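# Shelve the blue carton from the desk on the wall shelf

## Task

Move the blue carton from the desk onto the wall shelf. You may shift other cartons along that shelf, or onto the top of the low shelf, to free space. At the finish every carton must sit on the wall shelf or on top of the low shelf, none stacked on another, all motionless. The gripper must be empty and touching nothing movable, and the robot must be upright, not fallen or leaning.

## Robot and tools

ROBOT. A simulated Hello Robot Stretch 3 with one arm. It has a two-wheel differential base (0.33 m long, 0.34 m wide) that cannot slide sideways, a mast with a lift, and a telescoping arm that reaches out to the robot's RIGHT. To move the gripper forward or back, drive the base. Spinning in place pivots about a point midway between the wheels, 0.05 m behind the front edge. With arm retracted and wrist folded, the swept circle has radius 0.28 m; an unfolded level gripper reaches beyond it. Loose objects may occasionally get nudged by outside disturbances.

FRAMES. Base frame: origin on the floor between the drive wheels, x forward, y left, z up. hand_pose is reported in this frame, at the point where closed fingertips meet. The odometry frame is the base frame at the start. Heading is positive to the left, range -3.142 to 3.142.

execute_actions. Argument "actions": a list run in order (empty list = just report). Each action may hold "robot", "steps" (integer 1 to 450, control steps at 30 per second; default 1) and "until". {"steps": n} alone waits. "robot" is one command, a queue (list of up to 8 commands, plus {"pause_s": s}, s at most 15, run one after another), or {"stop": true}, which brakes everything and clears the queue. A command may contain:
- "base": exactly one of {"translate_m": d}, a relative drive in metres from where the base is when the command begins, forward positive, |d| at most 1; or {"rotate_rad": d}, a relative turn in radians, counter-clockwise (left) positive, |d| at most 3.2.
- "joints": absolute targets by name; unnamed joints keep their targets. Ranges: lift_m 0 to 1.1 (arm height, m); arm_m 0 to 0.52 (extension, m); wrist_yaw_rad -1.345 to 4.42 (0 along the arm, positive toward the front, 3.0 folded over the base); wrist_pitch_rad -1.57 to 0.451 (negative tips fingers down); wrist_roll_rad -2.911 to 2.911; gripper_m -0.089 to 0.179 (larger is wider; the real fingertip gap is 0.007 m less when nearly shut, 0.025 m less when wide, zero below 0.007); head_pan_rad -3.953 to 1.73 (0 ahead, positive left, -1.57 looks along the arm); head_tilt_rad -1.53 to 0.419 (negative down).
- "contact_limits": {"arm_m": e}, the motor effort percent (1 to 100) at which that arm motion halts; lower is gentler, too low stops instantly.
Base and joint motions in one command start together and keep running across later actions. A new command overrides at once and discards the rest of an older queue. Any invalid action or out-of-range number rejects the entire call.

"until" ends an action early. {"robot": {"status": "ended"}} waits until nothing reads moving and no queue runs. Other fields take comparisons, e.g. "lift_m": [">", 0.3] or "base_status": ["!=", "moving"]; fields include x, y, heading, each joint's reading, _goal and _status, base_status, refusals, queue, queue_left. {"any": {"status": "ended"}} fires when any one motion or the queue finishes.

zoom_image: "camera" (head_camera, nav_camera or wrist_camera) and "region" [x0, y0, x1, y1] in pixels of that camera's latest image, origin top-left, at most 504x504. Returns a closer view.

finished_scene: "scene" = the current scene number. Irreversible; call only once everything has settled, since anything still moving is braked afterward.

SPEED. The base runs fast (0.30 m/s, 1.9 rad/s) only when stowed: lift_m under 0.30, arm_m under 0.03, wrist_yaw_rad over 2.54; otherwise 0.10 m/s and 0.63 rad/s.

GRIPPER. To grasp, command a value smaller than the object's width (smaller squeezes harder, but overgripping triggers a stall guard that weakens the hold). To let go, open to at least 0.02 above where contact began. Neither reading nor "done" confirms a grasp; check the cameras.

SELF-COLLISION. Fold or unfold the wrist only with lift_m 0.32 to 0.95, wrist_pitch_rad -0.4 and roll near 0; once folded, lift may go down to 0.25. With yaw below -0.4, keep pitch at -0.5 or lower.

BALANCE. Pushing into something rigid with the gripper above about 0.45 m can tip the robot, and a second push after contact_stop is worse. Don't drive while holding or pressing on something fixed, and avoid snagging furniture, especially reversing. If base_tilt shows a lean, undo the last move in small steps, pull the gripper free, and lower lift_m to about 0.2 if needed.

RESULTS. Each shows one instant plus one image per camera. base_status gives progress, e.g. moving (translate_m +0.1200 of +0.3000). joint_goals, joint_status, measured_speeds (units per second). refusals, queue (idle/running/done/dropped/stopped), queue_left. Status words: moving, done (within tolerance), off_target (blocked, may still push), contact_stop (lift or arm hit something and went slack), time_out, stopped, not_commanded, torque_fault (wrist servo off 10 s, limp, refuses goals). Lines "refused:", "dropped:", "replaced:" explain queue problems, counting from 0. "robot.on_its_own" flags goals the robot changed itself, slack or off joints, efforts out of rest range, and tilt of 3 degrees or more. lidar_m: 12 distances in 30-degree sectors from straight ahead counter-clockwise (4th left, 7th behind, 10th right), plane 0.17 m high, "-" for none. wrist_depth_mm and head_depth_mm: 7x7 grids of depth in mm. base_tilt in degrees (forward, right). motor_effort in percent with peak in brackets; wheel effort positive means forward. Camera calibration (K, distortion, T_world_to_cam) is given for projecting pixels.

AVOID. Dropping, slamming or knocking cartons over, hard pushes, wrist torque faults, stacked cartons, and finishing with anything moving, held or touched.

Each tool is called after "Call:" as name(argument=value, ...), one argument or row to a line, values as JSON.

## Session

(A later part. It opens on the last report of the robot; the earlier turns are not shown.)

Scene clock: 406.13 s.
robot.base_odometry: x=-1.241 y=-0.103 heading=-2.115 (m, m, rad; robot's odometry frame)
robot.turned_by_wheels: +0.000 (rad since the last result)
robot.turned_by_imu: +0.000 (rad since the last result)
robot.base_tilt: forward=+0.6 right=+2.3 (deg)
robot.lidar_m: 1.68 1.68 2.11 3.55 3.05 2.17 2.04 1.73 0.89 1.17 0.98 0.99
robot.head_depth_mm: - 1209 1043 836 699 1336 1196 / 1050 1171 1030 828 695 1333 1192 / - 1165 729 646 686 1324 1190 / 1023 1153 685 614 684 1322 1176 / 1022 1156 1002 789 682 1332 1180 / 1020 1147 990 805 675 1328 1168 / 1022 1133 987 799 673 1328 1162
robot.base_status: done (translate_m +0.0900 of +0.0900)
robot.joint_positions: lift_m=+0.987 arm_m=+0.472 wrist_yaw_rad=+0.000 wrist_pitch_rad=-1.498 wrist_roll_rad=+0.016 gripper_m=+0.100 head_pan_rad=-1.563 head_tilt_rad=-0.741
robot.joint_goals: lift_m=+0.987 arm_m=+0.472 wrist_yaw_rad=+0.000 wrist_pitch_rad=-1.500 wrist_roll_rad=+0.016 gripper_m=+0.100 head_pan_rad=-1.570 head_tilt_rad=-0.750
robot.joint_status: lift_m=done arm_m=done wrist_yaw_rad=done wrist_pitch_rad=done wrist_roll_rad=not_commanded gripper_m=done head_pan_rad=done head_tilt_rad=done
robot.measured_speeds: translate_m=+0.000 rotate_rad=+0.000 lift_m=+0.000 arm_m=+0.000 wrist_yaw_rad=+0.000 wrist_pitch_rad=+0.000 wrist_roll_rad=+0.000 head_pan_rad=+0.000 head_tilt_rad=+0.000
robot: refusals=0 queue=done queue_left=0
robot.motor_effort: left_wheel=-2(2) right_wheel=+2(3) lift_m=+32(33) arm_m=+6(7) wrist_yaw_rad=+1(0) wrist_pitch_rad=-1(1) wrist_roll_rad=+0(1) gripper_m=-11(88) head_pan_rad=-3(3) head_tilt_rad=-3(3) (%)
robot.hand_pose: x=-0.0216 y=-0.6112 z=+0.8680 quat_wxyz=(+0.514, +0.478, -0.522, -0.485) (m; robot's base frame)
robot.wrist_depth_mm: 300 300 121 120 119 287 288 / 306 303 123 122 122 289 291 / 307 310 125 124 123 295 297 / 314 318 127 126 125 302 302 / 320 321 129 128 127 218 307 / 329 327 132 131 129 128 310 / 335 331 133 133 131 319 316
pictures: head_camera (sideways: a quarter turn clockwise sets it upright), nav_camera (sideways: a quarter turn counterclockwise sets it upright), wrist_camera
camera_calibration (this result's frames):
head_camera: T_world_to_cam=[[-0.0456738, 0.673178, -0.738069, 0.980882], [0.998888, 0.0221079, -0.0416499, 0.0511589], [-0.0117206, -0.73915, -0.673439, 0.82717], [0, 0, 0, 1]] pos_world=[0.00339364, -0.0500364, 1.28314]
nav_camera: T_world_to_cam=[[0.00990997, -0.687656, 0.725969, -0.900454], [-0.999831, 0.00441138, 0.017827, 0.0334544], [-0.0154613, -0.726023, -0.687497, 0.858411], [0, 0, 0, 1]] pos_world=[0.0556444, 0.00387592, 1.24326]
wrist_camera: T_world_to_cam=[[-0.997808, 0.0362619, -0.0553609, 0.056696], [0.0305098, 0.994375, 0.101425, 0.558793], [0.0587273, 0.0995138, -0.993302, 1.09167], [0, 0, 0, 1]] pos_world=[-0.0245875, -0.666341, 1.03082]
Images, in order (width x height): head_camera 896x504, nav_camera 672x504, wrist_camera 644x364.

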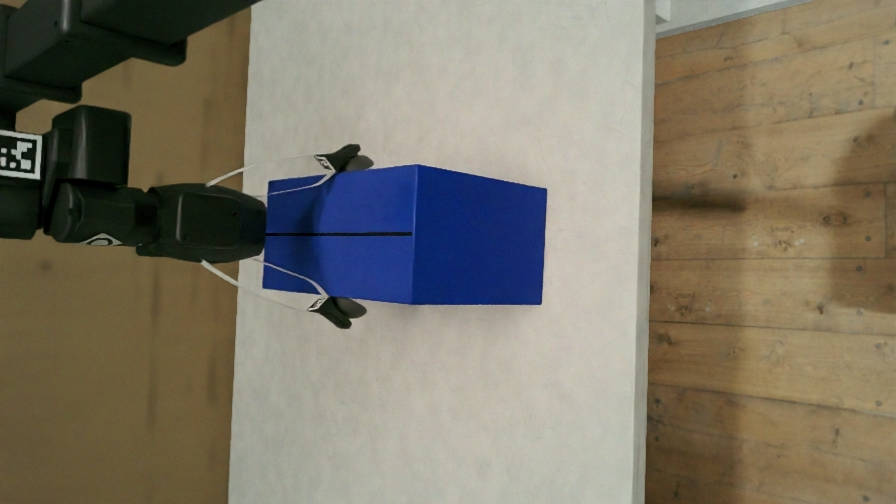

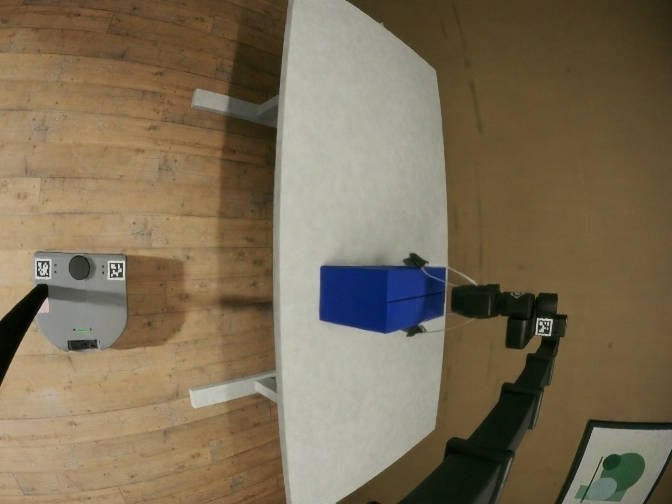

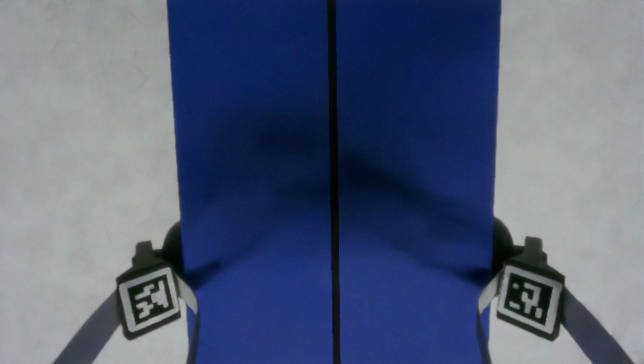

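Call:
execute_actions(
  actions=[
    {"robot": [{"joints": {"gripper_m": 0.05}}, {"joints": {"lift_m": 1.02}}], "steps": 300, "until": {"robot": {"status": "ended"}}},
  ],
)

Scene clock: 411.10 s.
robot.base_odometry: x=-1.241 y=-0.103 heading=-2.115 (m, m, rad; robot's odometry frame)
robot.turned_by_wheels: +0.000 (rad since the last result)
robot.turned_by_imu: +0.000 (rad since the last result)
robot.base_tilt: forward=+0.6 right=+2.4 (deg)
robot.lidar_m: 1.68 1.68 2.11 3.56 3.04 2.17 2.05 1.73 0.89 1.17 0.98 0.99
robot.head_depth_mm: 1060 1176 1041 838 700 1334 1200 / 1056 1170 1033 828 695 1338 1193 / 1061 1168 642 644 688 1329 1192 / 1023 1125 624 614 685 1316 1185 / 1023 1158 968 787 682 1341 1172 / 1020 1144 994 804 676 1335 1165 / 1020 1129 981 795 672 1325 1163
robot.base_status: done (translate_m +0.0900 of +0.0900)
robot.joint_positions: lift_m=+1.020 arm_m=+0.472 wrist_yaw_rad=+0.000 wrist_pitch_rad=-1.498 wrist_roll_rad=+0.016 gripper_m=+0.054 head_pan_rad=-1.563 head_tilt_rad=-0.741
robot.joint_goals: lift_m=+1.020 arm_m=+0.472 wrist_yaw_rad=+0.000 wrist_pitch_rad=-1.500 wrist_roll_rad=+0.016 gripper_m=+0.053 head_pan_rad=-1.570 head_tilt_rad=-0.750
robot.joint_status: lift_m=done arm_m=done wrist_yaw_rad=done wrist_pitch_rad=done wrist_roll_rad=not_commanded gripper_m=done head_pan_rad=done head_tilt_rad=done
robot.measured_speeds: translate_m=+0.000 rotate_rad=+0.000 lift_m=+0.000 arm_m=+0.000 wrist_yaw_rad=+0.000 wrist_pitch_rad=+0.000 wrist_roll_rad=+0.000 head_pan_rad=+0.000 head_tilt_rad=+0.000
robot: refusals=0 queue=done queue_left=0
robot.motor_effort: left_wheel=-1(2) right_wheel=+3(2) lift_m=+32(32) arm_m=+7(6) wrist_yaw_rad=+0(1) wrist_pitch_rad=-1(1) wrist_roll_rad=+1(1) gripper_m=-25(98) head_pan_rad=-3(3) head_tilt_rad=-3(3) (%)
robot.hand_pose: x=-0.0216 y=-0.6112 z=+0.9010 quat_wxyz=(+0.514, +0.478, -0.522, -0.485) (m; robot's base frame)
robot.wrist_depth_mm: 337 331 121 120 118 315 322 / 341 334 123 122 120 327 325 / 344 342 125 124 122 330 327 / 353 350 127 125 124 335 331 / 359 354 128 128 127 127 343 / 360 362 131 131 129 128 343 / 369 368 133 132 130 358 347
pictures: head_camera (sideways: a quarter turn clockwise sets it upright), nav_camera (sideways: a quarter turn counterclockwise sets it upright), wrist_camera
camera_calibration (this result's frames):
head_camera: T_world_to_cam=[[-0.0456739, 0.673178, -0.738069, 0.980882], [0.998888, 0.022108, -0.0416499, 0.0511588], [-0.0117205, -0.73915, -0.673439, 0.82717], [0, 0, 0, 1]] pos_world=[0.00339365, -0.0500364, 1.28314]
nav_camera: T_world_to_cam=[[0.00991005, -0.687656, 0.725969, -0.900453], [-0.999831, 0.00441126, 0.017827, 0.0334544], [-0.0154613, -0.726023, -0.687497, 0.858411], [0, 0, 0, 1]] pos_world=[0.0556444, 0.00387593, 1.24326]
wrist_camera: T_world_to_cam=[[-0.997808, 0.0362619, -0.0553609, 0.0585218], [0.0305098, 0.994375, 0.101425, 0.555448], [0.0587273, 0.0995138, -0.993302, 1.12442], [0, 0, 0, 1]] pos_world=[-0.0245875, -0.666341, 1.0638]
Images, in order (width x height): head_camera 896x504, nav_camera 672x504, wrist_camera 644x364.

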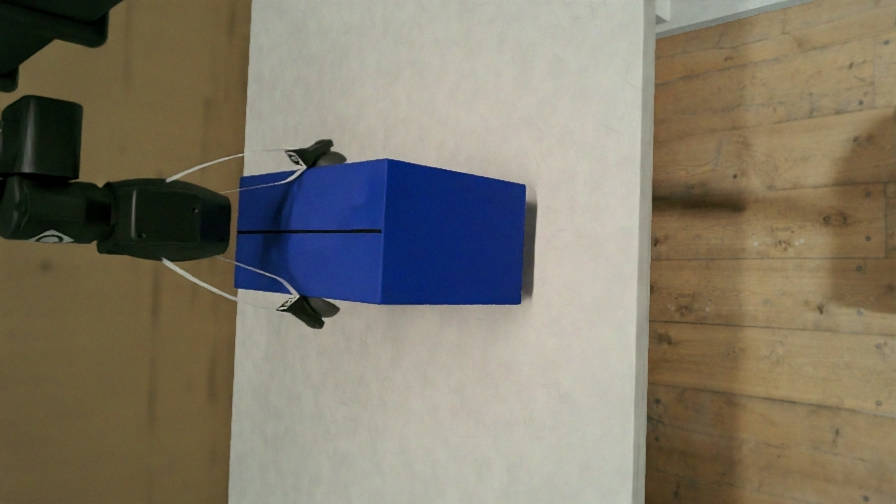

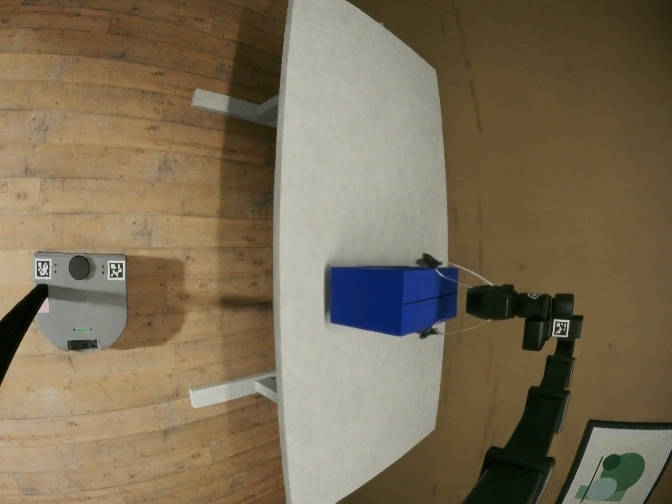

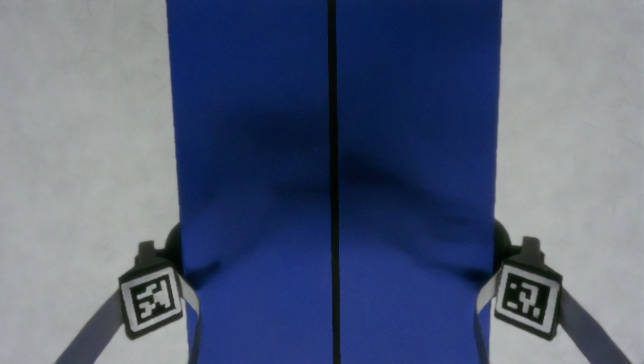

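Call:
execute_actions(
  actions=[
    {"robot": {"base": {"rotate_rad": 1.753}, "joints": {"arm_m": 0.08}}, "steps": 300, "until": {"robot": {"base_status": ["!=", "moving"]}}},
    {"robot": {"base": {"translate_m": 1.0}}, "steps": 450, "until": {"robot": {"translate_m": [">=", 0.93]}}},
    {"robot": {"base": {"translate_m": 1.0}, "joints": {"lift_m": 0.985}}, "steps": 450, "until": {"robot": {"translate_m": [">=", 0.93]}}},
    {"robot": [{"base": {"translate_m": 1.0}}, {"base": {"rotate_rad": 1.431}}], "steps": 450, "until": {"robot": {"status": "ended"}}},
    {"steps": 200, "until": {"robot": {"status": "ended"}}},
  ],
)

Scene clock: 473.63 s.
robot.base_odometry: x=+1.435 y=-1.118 heading=+1.068 (m, m, rad; robot's odometry frame)
robot.turned_by_wheels: +3.184 (rad since the last result)
robot.turned_by_imu: +3.178 (rad since the last result)
robot.base_tilt: forward=+0.8 right=+2.2 (deg)
robot.lidar_m: 1.70 1.75 2.36 3.50 2.41 1.74 1.95 1.10 0.79 0.75 0.78 1.05
robot.head_depth_mm: 645 - - - 1308 1369 1198 / 646 717 - - 1029 1367 1162 / 645 719 - - - 387 353 / 646 731 843 920 - 385 352 / 646 731 847 885 776 399 350 / 645 731 808 828 790 1342 1170 / 645 731 755 650 775 1325 1155
robot.base_status: done (rotate_rad +1.4309 of +1.4310)
robot.joint_positions: lift_m=+0.985 arm_m=+0.080 wrist_yaw_rad=+0.000 wrist_pitch_rad=-1.498 wrist_roll_rad=+0.015 gripper_m=+0.072 head_pan_rad=-1.563 head_tilt_rad=-0.741
robot.joint_goals: lift_m=+0.985 arm_m=+0.080 wrist_yaw_rad=+0.000 wrist_pitch_rad=-1.500 wrist_roll_rad=+0.015 gripper_m=+0.071 head_pan_rad=-1.570 head_tilt_rad=-0.750
robot.joint_status: lift_m=done arm_m=done wrist_yaw_rad=done wrist_pitch_rad=done wrist_roll_rad=not_commanded gripper_m=done head_pan_rad=done head_tilt_rad=done
robot.measured_speeds: translate_m=+0.000 rotate_rad=+0.000 lift_m=+0.000 arm_m=+0.000 wrist_yaw_rad=+0.000 wrist_pitch_rad=+0.000 wrist_roll_rad=+0.000 head_pan_rad=+0.000 head_tilt_rad=+0.000
robot: refusals=0 queue=done queue_left=0
robot.on_its_own: gripper_m is held at +0.071, not at your +0.050, by its stall guard, which is not easing now
robot.motor_effort: left_wheel=-1(6) right_wheel=+3(12) lift_m=+18(31) arm_m=-5(9) wrist_yaw_rad=+0(1) wrist_pitch_rad=-1(1) wrist_roll_rad=+1(1) gripper_m=-19(25) head_pan_rad=-3(2) head_tilt_rad=-3(4) (%)
robot.hand_pose: x=-0.0216 y=-0.2201 z=+0.8667 quat_wxyz=(+0.514, +0.478, -0.521, -0.485) (m; robot's base frame)
robot.wrist_depth_mm: - - 121 119 119 950 978 / - - 122 121 120 992 977 / - - 125 124 122 - - / - - 126 126 125 - - / - - 129 128 127 127 - / - - 131 131 129 129 - / - - 134 132 131 - -
pictures: head_camera (sideways: a quarter turn clockwise sets it upright), nav_camera (sideways: a quarter turn counterclockwise sets it upright), wrist_camera
camera_calibration (this result's frames):
head_camera: T_world_to_cam=[[-0.0456734, 0.673182, -0.738065, 0.980878], [0.998888, 0.0221074, -0.0416498, 0.0511587], [-0.0117212, -0.739146, -0.673443, 0.827175], [0, 0, 0, 1]] pos_world=[0.0033936, -0.0500363, 1.28314]
nav_camera: T_world_to_cam=[[0.00990951, -0.68766, 0.725965, -0.900449], [-0.999831, 0.004412, 0.017827, 0.0334544], [-0.0154619, -0.726019, -0.6875, 0.858416], [0, 0, 0, 1]] pos_world=[0.0556444, 0.0038762, 1.24326]
wrist_camera: T_world_to_cam=[[-0.997809, 0.0362273, -0.0553584, 0.0424325], [0.0304756, 0.994376, 0.101425, 0.16998], [0.0587214, 0.0995158, -0.993302, 1.05148], [0, 0, 0, 1]] pos_world=[-0.0245852, -0.2752, 1.02955]
Images, in order (width x height): head_camera 896x504, nav_camera 672x504, wrist_camera 644x364.

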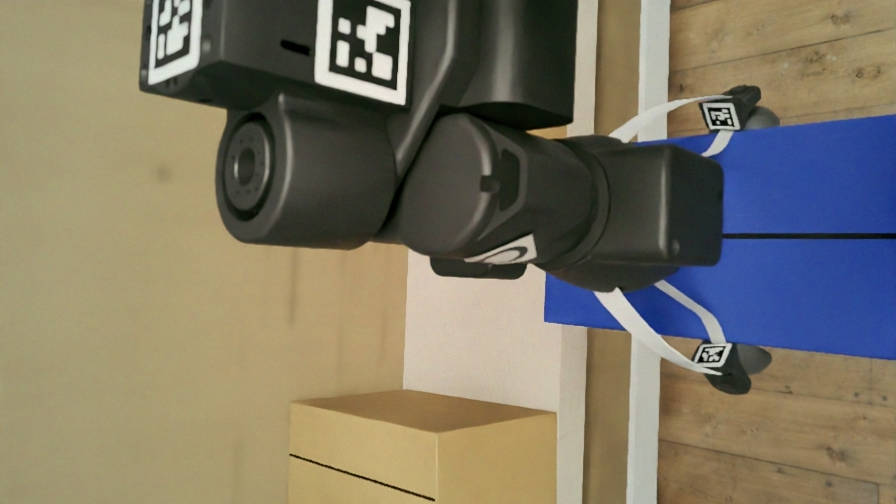

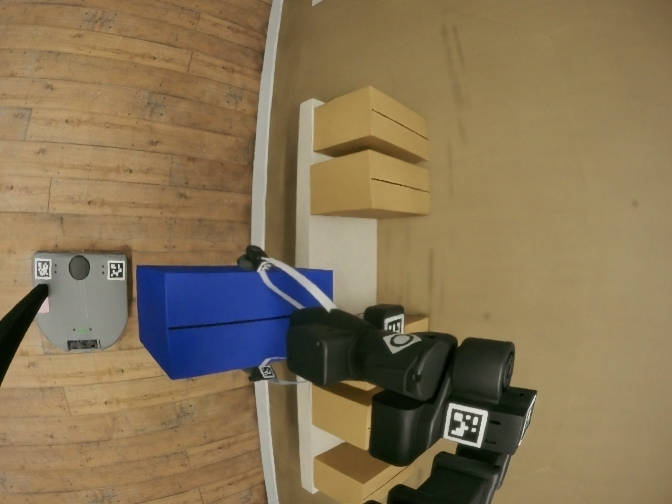

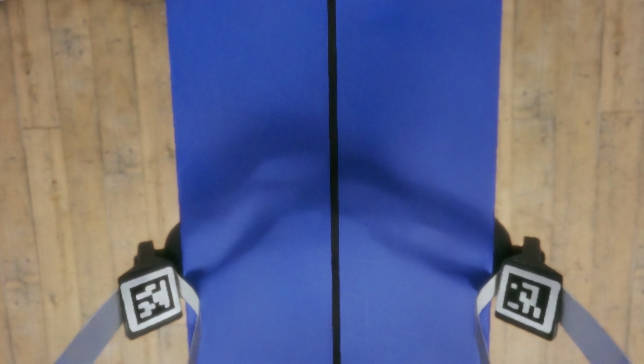

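Call:
execute_actions(
  actions=[
    {"robot": {"base": {"translate_m": 0.05}, "joints": {"arm_m": 0.32}}, "steps": 300, "until": {"robot": {"status": "ended"}}},
  ],
)

Scene clock: 489.57 s.
robot.base_odometry: x=+1.459 y=-1.074 heading=+1.068 (m, m, rad; robot's odometry frame)
robot.turned_by_wheels: +0.000 (rad since the last result)
robot.turned_by_imu: +0.000 (rad since the last result)
robot.base_tilt: forward=+0.6 right=+2.3 (deg)
robot.lidar_m: 1.65 1.70 2.29 3.51 3.03 1.79 1.96 1.09 0.79 0.76 0.78 1.05
robot.head_depth_mm: - 738 802 667 770 1367 1200 / - 773 791 686 770 1364 1187 / - - 827 560 504 1322 1185 / 644 730 641 554 501 1299 1181 / 644 730 835 836 774 1313 1171 / 644 731 761 666 771 1326 1168 / 643 731 768 649 774 1325 1162
robot.base_status: done (translate_m +0.0500 of +0.0500)
robot.joint_positions: lift_m=+0.985 arm_m=+0.320 wrist_yaw_rad=+0.000 wrist_pitch_rad=-1.498 wrist_roll_rad=+0.015 gripper_m=+0.072 head_pan_rad=-1.563 head_tilt_rad=-0.741
robot.joint_goals: lift_m=+0.985 arm_m=+0.320 wrist_yaw_rad=+0.000 wrist_pitch_rad=-1.500 wrist_roll_rad=+0.015 gripper_m=+0.071 head_pan_rad=-1.570 head_tilt_rad=-0.750
robot.joint_status: lift_m=done arm_m=done wrist_yaw_rad=done wrist_pitch_rad=done wrist_roll_rad=not_commanded gripper_m=done head_pan_rad=done head_tilt_rad=done
robot.measured_speeds: translate_m=+0.000 rotate_rad=+0.000 lift_m=+0.000 arm_m=+0.000 wrist_yaw_rad=+0.000 wrist_pitch_rad=+0.000 wrist_roll_rad=+0.000 head_pan_rad=+0.000 head_tilt_rad=+0.000
robot: refusals=0 queue=done queue_left=0
robot.on_its_own: gripper_m is held at +0.071, not at your +0.050, by its stall guard, which is not easing now
robot.motor_effort: left_wheel=-1(4) right_wheel=+2(7) lift_m=+18(18) arm_m=+7(9) wrist_yaw_rad=+0(0) wrist_pitch_rad=-1(1) wrist_roll_rad=+0(0) gripper_m=-19(19) head_pan_rad=-3(3) head_tilt_rad=-3(3) (%)
robot.hand_pose: x=-0.0216 y=-0.4592 z=+0.8667 quat_wxyz=(+0.514, +0.478, -0.522, -0.485) (m; robot's base frame)
robot.wrist_depth_mm: 173 215 120 120 119 197 165 / 177 210 123 121 121 199 167 / 179 208 125 124 123 202 170 / - - 127 126 125 - - / - - 129 128 127 127 - / - - 131 130 129 128 - / - - 133 132 131 - -
pictures: head_camera (sideways: a quarter turn clockwise sets it upright), nav_camera (sideways: a quarter turn counterclockwise sets it upright), wrist_camera
camera_calibration (this result's frames):
head_camera: T_world_to_cam=[[-0.0456454, 0.673184, -0.738065, 0.980877], [0.998889, 0.022066, -0.0416498, 0.0511587], [-0.0117518, -0.739146, -0.673443, 0.827176], [0, 0, 0, 1]] pos_world=[0.00339153, -0.0500362, 1.28314]
nav_camera: T_world_to_cam=[[0.00988098, -0.687661, 0.725965, -0.900449], [-0.999831, 0.00445348, 0.017827, 0.0334544], [-0.015492, -0.726019, -0.6875, 0.858416], [0, 0, 0, 1]] pos_world=[0.0556446, 0.00387414, 1.24326]
wrist_camera: T_world_to_cam=[[-0.997806, 0.0363225, -0.0553584, 0.0511395], [0.0305705, 0.994373, 0.101425, 0.407756], [0.0587309, 0.0995103, -0.993302, 1.07528], [0, 0, 0, 1]] pos_world=[-0.02459, -0.514321, 1.02955]
Images, in order (width x height): head_camera 896x504, nav_camera 672x504, wrist_camera 644x364.

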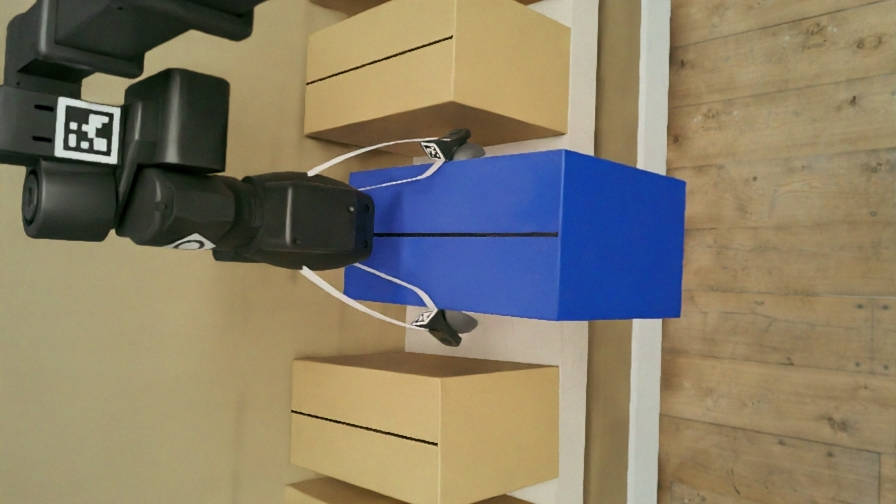

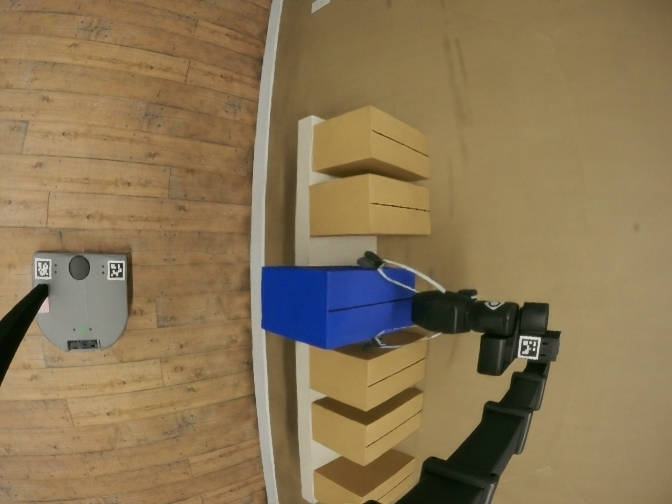

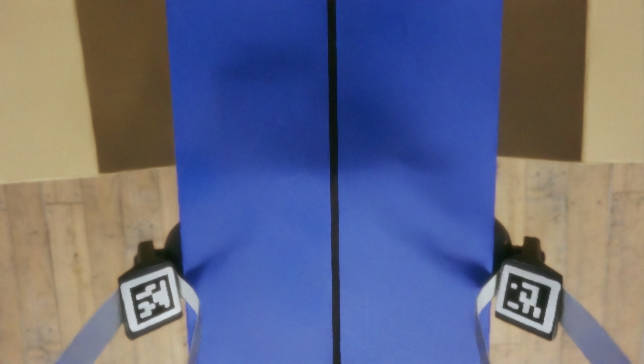

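Call:
execute_actions(
  actions=[
    {"robot": {"joints": {"arm_m": 0.483, "lift_m": 0.957}, "contact_limits": {"arm_m": 20}}, "steps": 300, "until": {"robot": {"status": "ended"}}},
  ],
)

Scene clock: 499.30 s.
robot.base_odometry: x=+1.459 y=-1.074 heading=+1.068 (m, m, rad; robot's odometry frame)
robot.turned_by_wheels: +0.000 (rad since the last result)
robot.turned_by_imu: +0.000 (rad since the last result)
robot.base_tilt: forward=+0.7 right=+2.3 (deg)
robot.lidar_m: 1.65 1.70 2.29 3.53 3.03 1.79 1.96 1.09 0.79 0.75 0.78 1.05
robot.head_depth_mm: 623 - 774 668 772 1370 1200 / - 730 789 685 771 1362 1194 / - 743 789 664 805 1355 1192 / 645 726 713 645 769 1346 1180 / 645 730 823 857 794 1344 1172 / 643 730 760 667 772 1328 1169 / 644 731 772 646 771 1325 1164
robot.base_status: done (translate_m +0.0500 of +0.0500)
robot.joint_positions: lift_m=+0.957 arm_m=+0.483 wrist_yaw_rad=+0.000 wrist_pitch_rad=-1.498 wrist_roll_rad=+0.015 gripper_m=+0.072 head_pan_rad=-1.563 head_tilt_rad=-0.741
robot.joint_goals: lift_m=+0.957 arm_m=+0.483 wrist_yaw_rad=+0.000 wrist_pitch_rad=-1.500 wrist_roll_rad=+0.015 gripper_m=+0.071 head_pan_rad=-1.570 head_tilt_rad=-0.750
robot.joint_status: lift_m=done arm_m=done wrist_yaw_rad=done wrist_pitch_rad=done wrist_roll_rad=not_commanded gripper_m=done head_pan_rad=done head_tilt_rad=done
robot.measured_speeds: translate_m=+0.000 rotate_rad=+0.000 lift_m=+0.000 arm_m=+0.000 wrist_yaw_rad=+0.000 wrist_pitch_rad=+0.000 wrist_roll_rad=+0.000 head_pan_rad=+0.000 head_tilt_rad=+0.000
robot: refusals=0 queue=done queue_left=0
robot.on_its_own: gripper_m is held at +0.071, not at your +0.050, by its stall guard, which is not easing now
robot.motor_effort: left_wheel=-1(2) right_wheel=+3(2) lift_m=+18(22) arm_m=+6(8) wrist_yaw_rad=+1(0) wrist_pitch_rad=-1(1) wrist_roll_rad=+1(1) gripper_m=-19(20) head_pan_rad=-2(3) head_tilt_rad=-3(3) (%)
robot.contact_limits: arm_m 20 (drawing in: default 31, maximum 50; extending or still: default 42, maximum 69)
robot.hand_pose: x=-0.0216 y=-0.6222 z=+0.8387 quat_wxyz=(+0.514, +0.478, -0.522, -0.485) (m; robot's base frame)
robot.wrist_depth_mm: 182 205 121 119 119 193 154 / 176 227 122 122 120 193 155 / 175 223 125 124 122 194 156 / 172 221 126 125 125 196 157 / 169 215 129 128 127 127 158 / 166 192 131 130 129 128 152 / 162 236 134 132 131 224 152
pictures: head_camera (sideways: a quarter turn clockwise sets it upright), nav_camera (sideways: a quarter turn counterclockwise sets it upright), wrist_camera
camera_calibration (this result's frames):
head_camera: T_world_to_cam=[[-0.0456456, 0.673186, -0.738063, 0.980875], [0.998889, 0.0220663, -0.0416497, 0.0511587], [-0.0117517, -0.739144, -0.673445, 0.827179], [0, 0, 0, 1]] pos_world=[0.00339154, -0.0500361, 1.28314]
nav_camera: T_world_to_cam=[[0.00988116, -0.687663, 0.725963, -0.900446], [-0.999831, 0.00445319, 0.0178271, 0.0334543], [-0.0154919, -0.726017, -0.687503, 0.858419], [0, 0, 0, 1]] pos_world=[0.0556446, 0.00387433, 1.24326]
wrist_camera: T_world_to_cam=[[-0.997805, 0.0363345, -0.0553584, 0.0555177], [0.0305824, 0.994373, 0.101425, 0.572684], [0.0587321, 0.0995096, -0.993302, 1.06368], [0, 0, 0, 1]] pos_world=[-0.0245906, -0.677325, 1.00155]
Images, in order (width x height): head_camera 896x504, nav_camera 672x504, wrist_camera 644x364.

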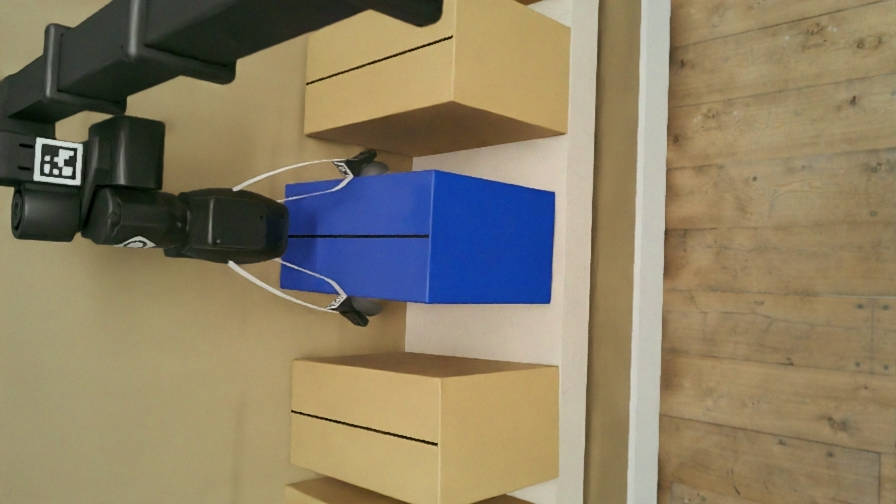

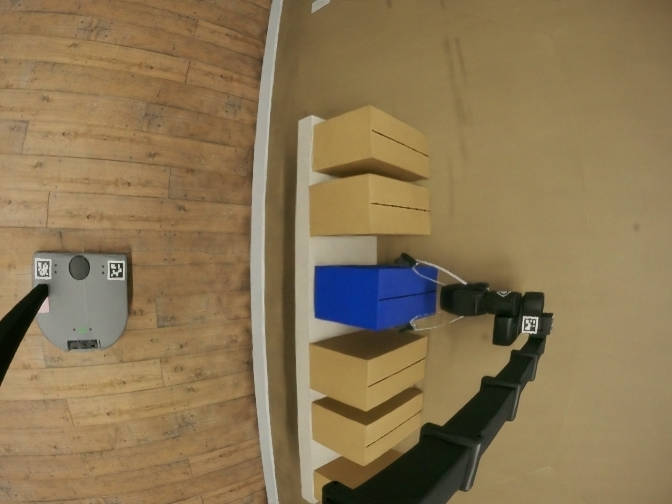

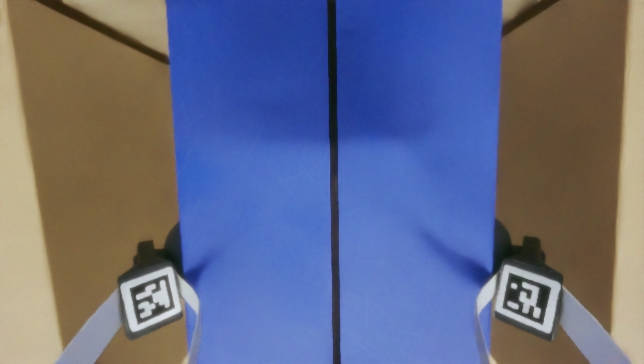

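Call:
execute_actions(
  actions=[
    {"robot": [{"joints": {"lift_m": 0.941}}, {"joints": {"gripper_m": 0.16}}], "steps": 300, "until": {"robot": {"status": "ended"}}},
  ],
)

Scene clock: 510.80 s.
robot.base_odometry: x=+1.459 y=-1.074 heading=+1.068 (m, m, rad; robot's odometry frame)
robot.turned_by_wheels: +0.000 (rad since the last result)
robot.turned_by_imu: +0.000 (rad since the last result)
robot.base_tilt: forward=+0.7 right=+2.3 (deg)
robot.lidar_m: 1.65 1.70 2.29 3.52 3.03 1.79 1.95 1.09 0.78 0.75 0.78 1.05
robot.head_depth_mm: 632 - 757 666 768 1367 1197 / 617 742 790 684 772 1362 1189 / - 744 806 687 806 1357 1185 / 637 719 750 665 772 1351 1181 / 645 730 823 859 794 1336 1169 / 644 729 763 667 773 1326 1171 / 644 730 770 648 774 1323 1163
robot.base_status: done (translate_m +0.0500 of +0.0500)
robot.joint_positions: lift_m=+0.941 arm_m=+0.483 wrist_yaw_rad=+0.000 wrist_pitch_rad=-1.498 wrist_roll_rad=+0.015 gripper_m=+0.160 head_pan_rad=-1.563 head_tilt_rad=-0.741
robot.joint_goals: lift_m=+0.941 arm_m=+0.483 wrist_yaw_rad=+0.000 wrist_pitch_rad=-1.500 wrist_roll_rad=+0.015 gripper_m=+0.160 head_pan_rad=-1.570 head_tilt_rad=-0.750
robot.joint_status: lift_m=done arm_m=done wrist_yaw_rad=done wrist_pitch_rad=done wrist_roll_rad=not_commanded gripper_m=done head_pan_rad=done head_tilt_rad=done
robot.measured_speeds: translate_m=+0.000 rotate_rad=+0.000 lift_m=+0.000 arm_m=+0.000 wrist_yaw_rad=+0.000 wrist_pitch_rad=+0.000 wrist_roll_rad=+0.000 head_pan_rad=+0.000 head_tilt_rad=+0.000
robot: refusals=0 queue=done queue_left=0
robot.motor_effort: left_wheel=-1(2) right_wheel=+3(3) lift_m=+18(18) arm_m=+7(7) wrist_yaw_rad=+0(0) wrist_pitch_rad=-1(1) wrist_roll_rad=+1(1) gripper_m=+0(84) head_pan_rad=-2(2) head_tilt_rad=-3(3) (%)
robot.contact_limits: arm_m 20 (drawing in: default 31, maximum 50; extending or still: default 42, maximum 69)
robot.hand_pose: x=-0.0216 y=-0.6222 z=+0.8227 quat_wxyz=(+0.514, +0.478, -0.522, -0.485) (m; robot's base frame)
robot.wrist_depth_mm: 183 205 127 126 125 207 154 / 177 241 129 128 126 205 155 / 173 239 131 130 129 208 155 / 172 234 133 132 131 210 157 / 169 217 136 134 133 198 158 / 162 - 138 136 135 135 145 / - 236 140 139 138 214 165
pictures: head_camera (sideways: a quarter turn clockwise sets it upright), nav_camera (sideways: a quarter turn counterclockwise sets it upright), wrist_camera
camera_calibration (this result's frames):
head_camera: T_world_to_cam=[[-0.0456455, 0.673186, -0.738063, 0.980875], [0.998889, 0.0220662, -0.0416497, 0.0511587], [-0.0117518, -0.739144, -0.673445, 0.827178], [0, 0, 0, 1]] pos_world=[0.00339153, -0.0500361, 1.28314]
nav_camera: T_world_to_cam=[[0.00988108, -0.687663, 0.725963, -0.900446], [-0.999831, 0.00445331, 0.0178271, 0.0334543], [-0.0154919, -0.726017, -0.687503, 0.858419], [0, 0, 0, 1]] pos_world=[0.0556446, 0.00387432, 1.24326]
wrist_camera: T_world_to_cam=[[-0.997805, 0.0363339, -0.0553584, 0.054631], [0.0305818, 0.994373, 0.101425, 0.574308], [0.058732, 0.0995096, -0.993302, 1.04778], [0, 0, 0, 1]] pos_world=[-0.0245905, -0.677325, 0.985537]
Images, in order (width x height): head_camera 896x504, nav_camera 672x504, wrist_camera 644x364.

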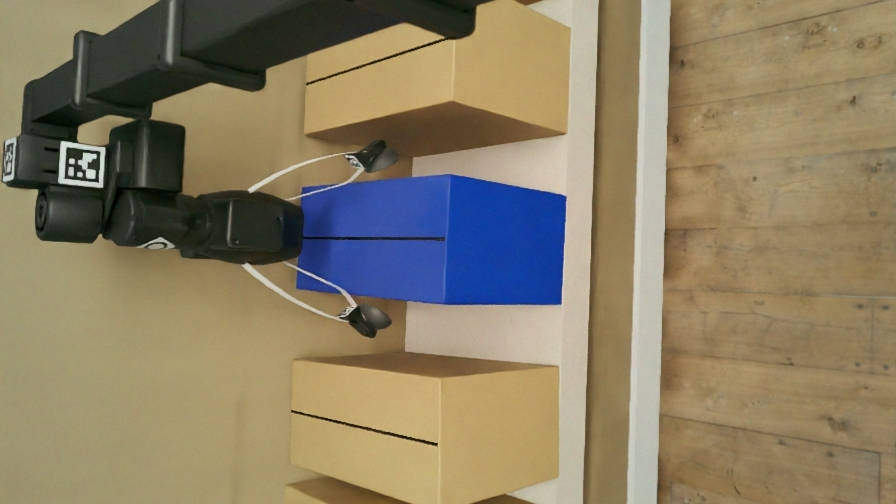

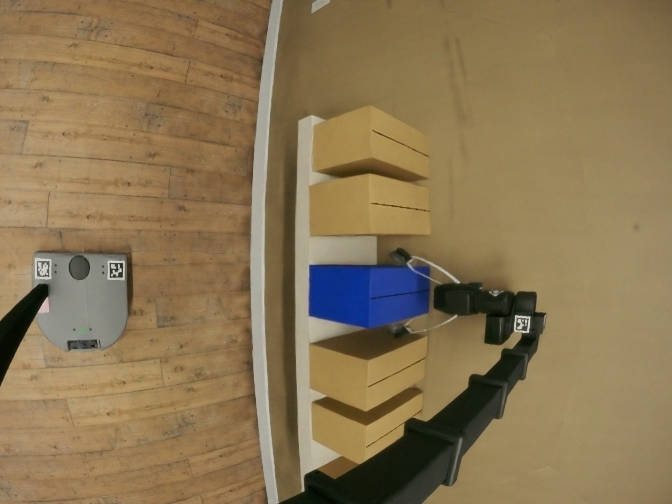

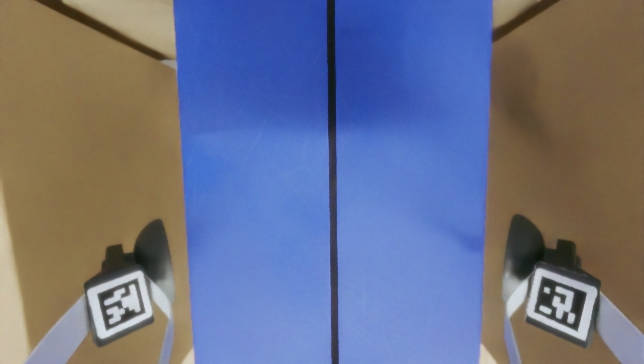

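Call:
execute_actions(
  actions=[
    {"robot": {"joints": {"lift_m": 1.0}}, "steps": 300, "until": {"robot": {"status": "ended"}}},
  ],
)

Scene clock: 514.83 s.
robot.base_odometry: x=+1.459 y=-1.074 heading=+1.068 (m, m, rad; robot's odometry frame)
robot.turned_by_wheels: +0.000 (rad since the last result)
robot.turned_by_imu: +0.000 (rad since the last result)
robot.base_tilt: forward=+0.6 right=+2.3 (deg)
robot.lidar_m: 1.65 1.70 2.29 3.52 3.04 1.79 1.96 1.09 0.79 0.75 0.78 1.05
robot.head_depth_mm: - 744 798 666 772 1370 1199 / 662 729 790 685 771 1358 1190 / - 738 805 689 805 1358 1189 / 639 746 776 663 772 1345 1180 / 645 731 823 860 793 1339 1179 / 643 731 761 665 771 1330 1164 / 645 730 771 648 771 1326 1162
robot.base_status: done (translate_m +0.0500 of +0.0500)
robot.joint_positions: lift_m=+1.000 arm_m=+0.483 wrist_yaw_rad=+0.000 wrist_pitch_rad=-1.498 wrist_roll_rad=+0.015 gripper_m=+0.160 head_pan_rad=-1.563 head_tilt_rad=-0.741
robot.joint_goals: lift_m=+1.000 arm_m=+0.483 wrist_yaw_rad=+0.000 wrist_pitch_rad=-1.500 wrist_roll_rad=+0.015 gripper_m=+0.160 head_pan_rad=-1.570 head_tilt_rad=-0.750
robot.joint_status: lift_m=done arm_m=done wrist_yaw_rad=done wrist_pitch_rad=done wrist_roll_rad=not_commanded gripper_m=done head_pan_rad=done head_tilt_rad=done
robot.measured_speeds: translate_m=+0.000 rotate_rad=+0.000 lift_m=+0.000 arm_m=+0.000 wrist_yaw_rad=+0.000 wrist_pitch_rad=+0.000 wrist_roll_rad=+0.000 head_pan_rad=+0.000 head_tilt_rad=+0.000
robot: refusals=0 queue=done queue_left=0
robot.motor_effort: left_wheel=-2(2) right_wheel=+2(3) lift_m=+32(30) arm_m=+7(6) wrist_yaw_rad=+0(0) wrist_pitch_rad=-1(1) wrist_roll_rad=+0(1) gripper_m=+0(0) head_pan_rad=-3(3) head_tilt_rad=-4(3) (%)
robot.contact_limits: arm_m 20 (drawing in: default 31, maximum 50; extending or still: default 42, maximum 69)
robot.hand_pose: x=-0.0216 y=-0.6222 z=+0.8810 quat_wxyz=(+0.514, +0.478, -0.522, -0.485) (m; robot's base frame)
robot.wrist_depth_mm: 187 218 193 183 183 223 177 / 189 243 187 183 183 238 180 / 192 240 189 188 186 240 183 / 196 235 193 192 190 242 187 / 198 217 312 193 193 265 190 / 204 - 303 197 195 294 192 / 206 236 297 201 199 268 196
pictures: head_camera (sideways: a quarter turn clockwise sets it upright), nav_camera (sideways: a quarter turn counterclockwise sets it upright), wrist_camera
camera_calibration (this result's frames):
head_camera: T_world_to_cam=[[-0.0456455, 0.673186, -0.738063, 0.980875], [0.998889, 0.0220661, -0.0416497, 0.0511587], [-0.0117519, -0.739144, -0.673445, 0.827179], [0, 0, 0, 1]] pos_world=[0.00339153, -0.0500361, 1.28314]
nav_camera: T_world_to_cam=[[0.009881, -0.687663, 0.725963, -0.900446], [-0.999831, 0.00445343, 0.0178271, 0.0334543], [-0.015492, -0.726017, -0.687503, 0.858419], [0, 0, 0, 1]] pos_world=[0.0556446, 0.00387432, 1.24326]
wrist_camera: T_world_to_cam=[[-0.997805, 0.0363342, -0.0553584, 0.0578586], [0.0305822, 0.994373, 0.101425, 0.568396], [0.0587321, 0.0995095, -0.993302, 1.10569], [0, 0, 0, 1]] pos_world=[-0.0245905, -0.677326, 1.04384]
Images, in order (width x height): head_camera 896x504, nav_camera 672x504, wrist_camera 644x364.

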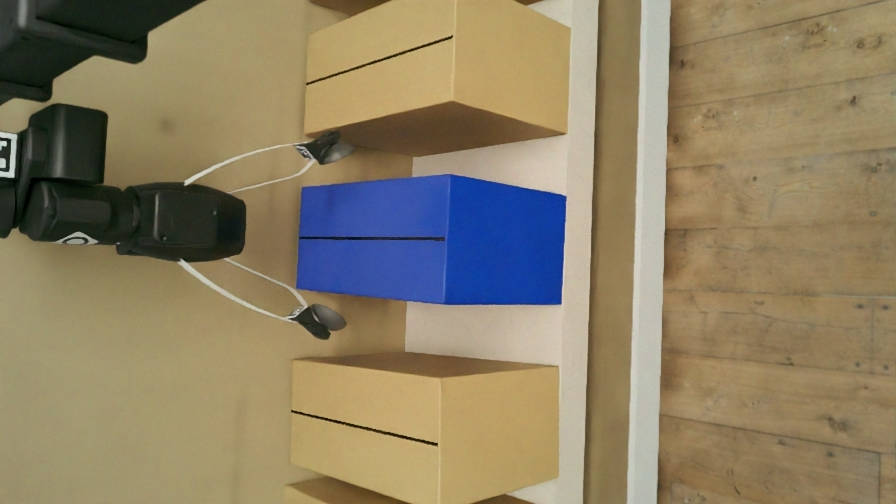

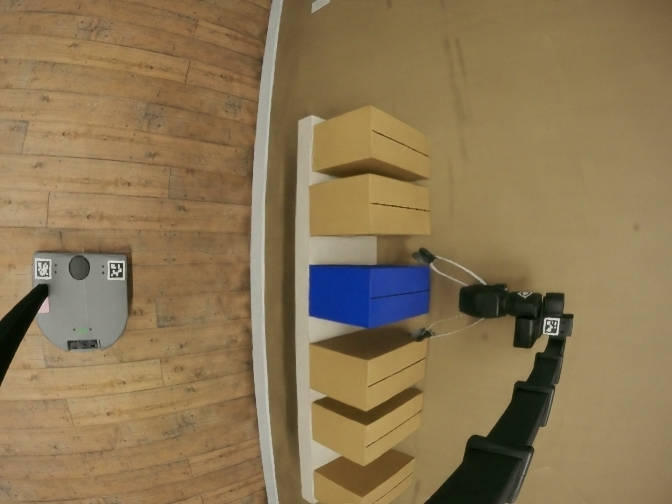

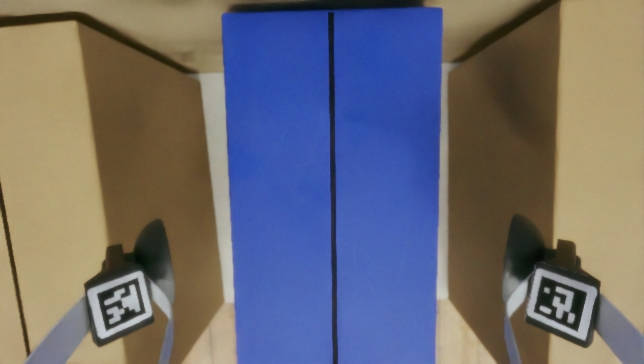

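The blue carton is on the shelf next to the other five, and the gripper is clear of everything. I'm ending scene 1.

Call:
finished_scene(
  scene=1,
)

The scene is finished: the task was done.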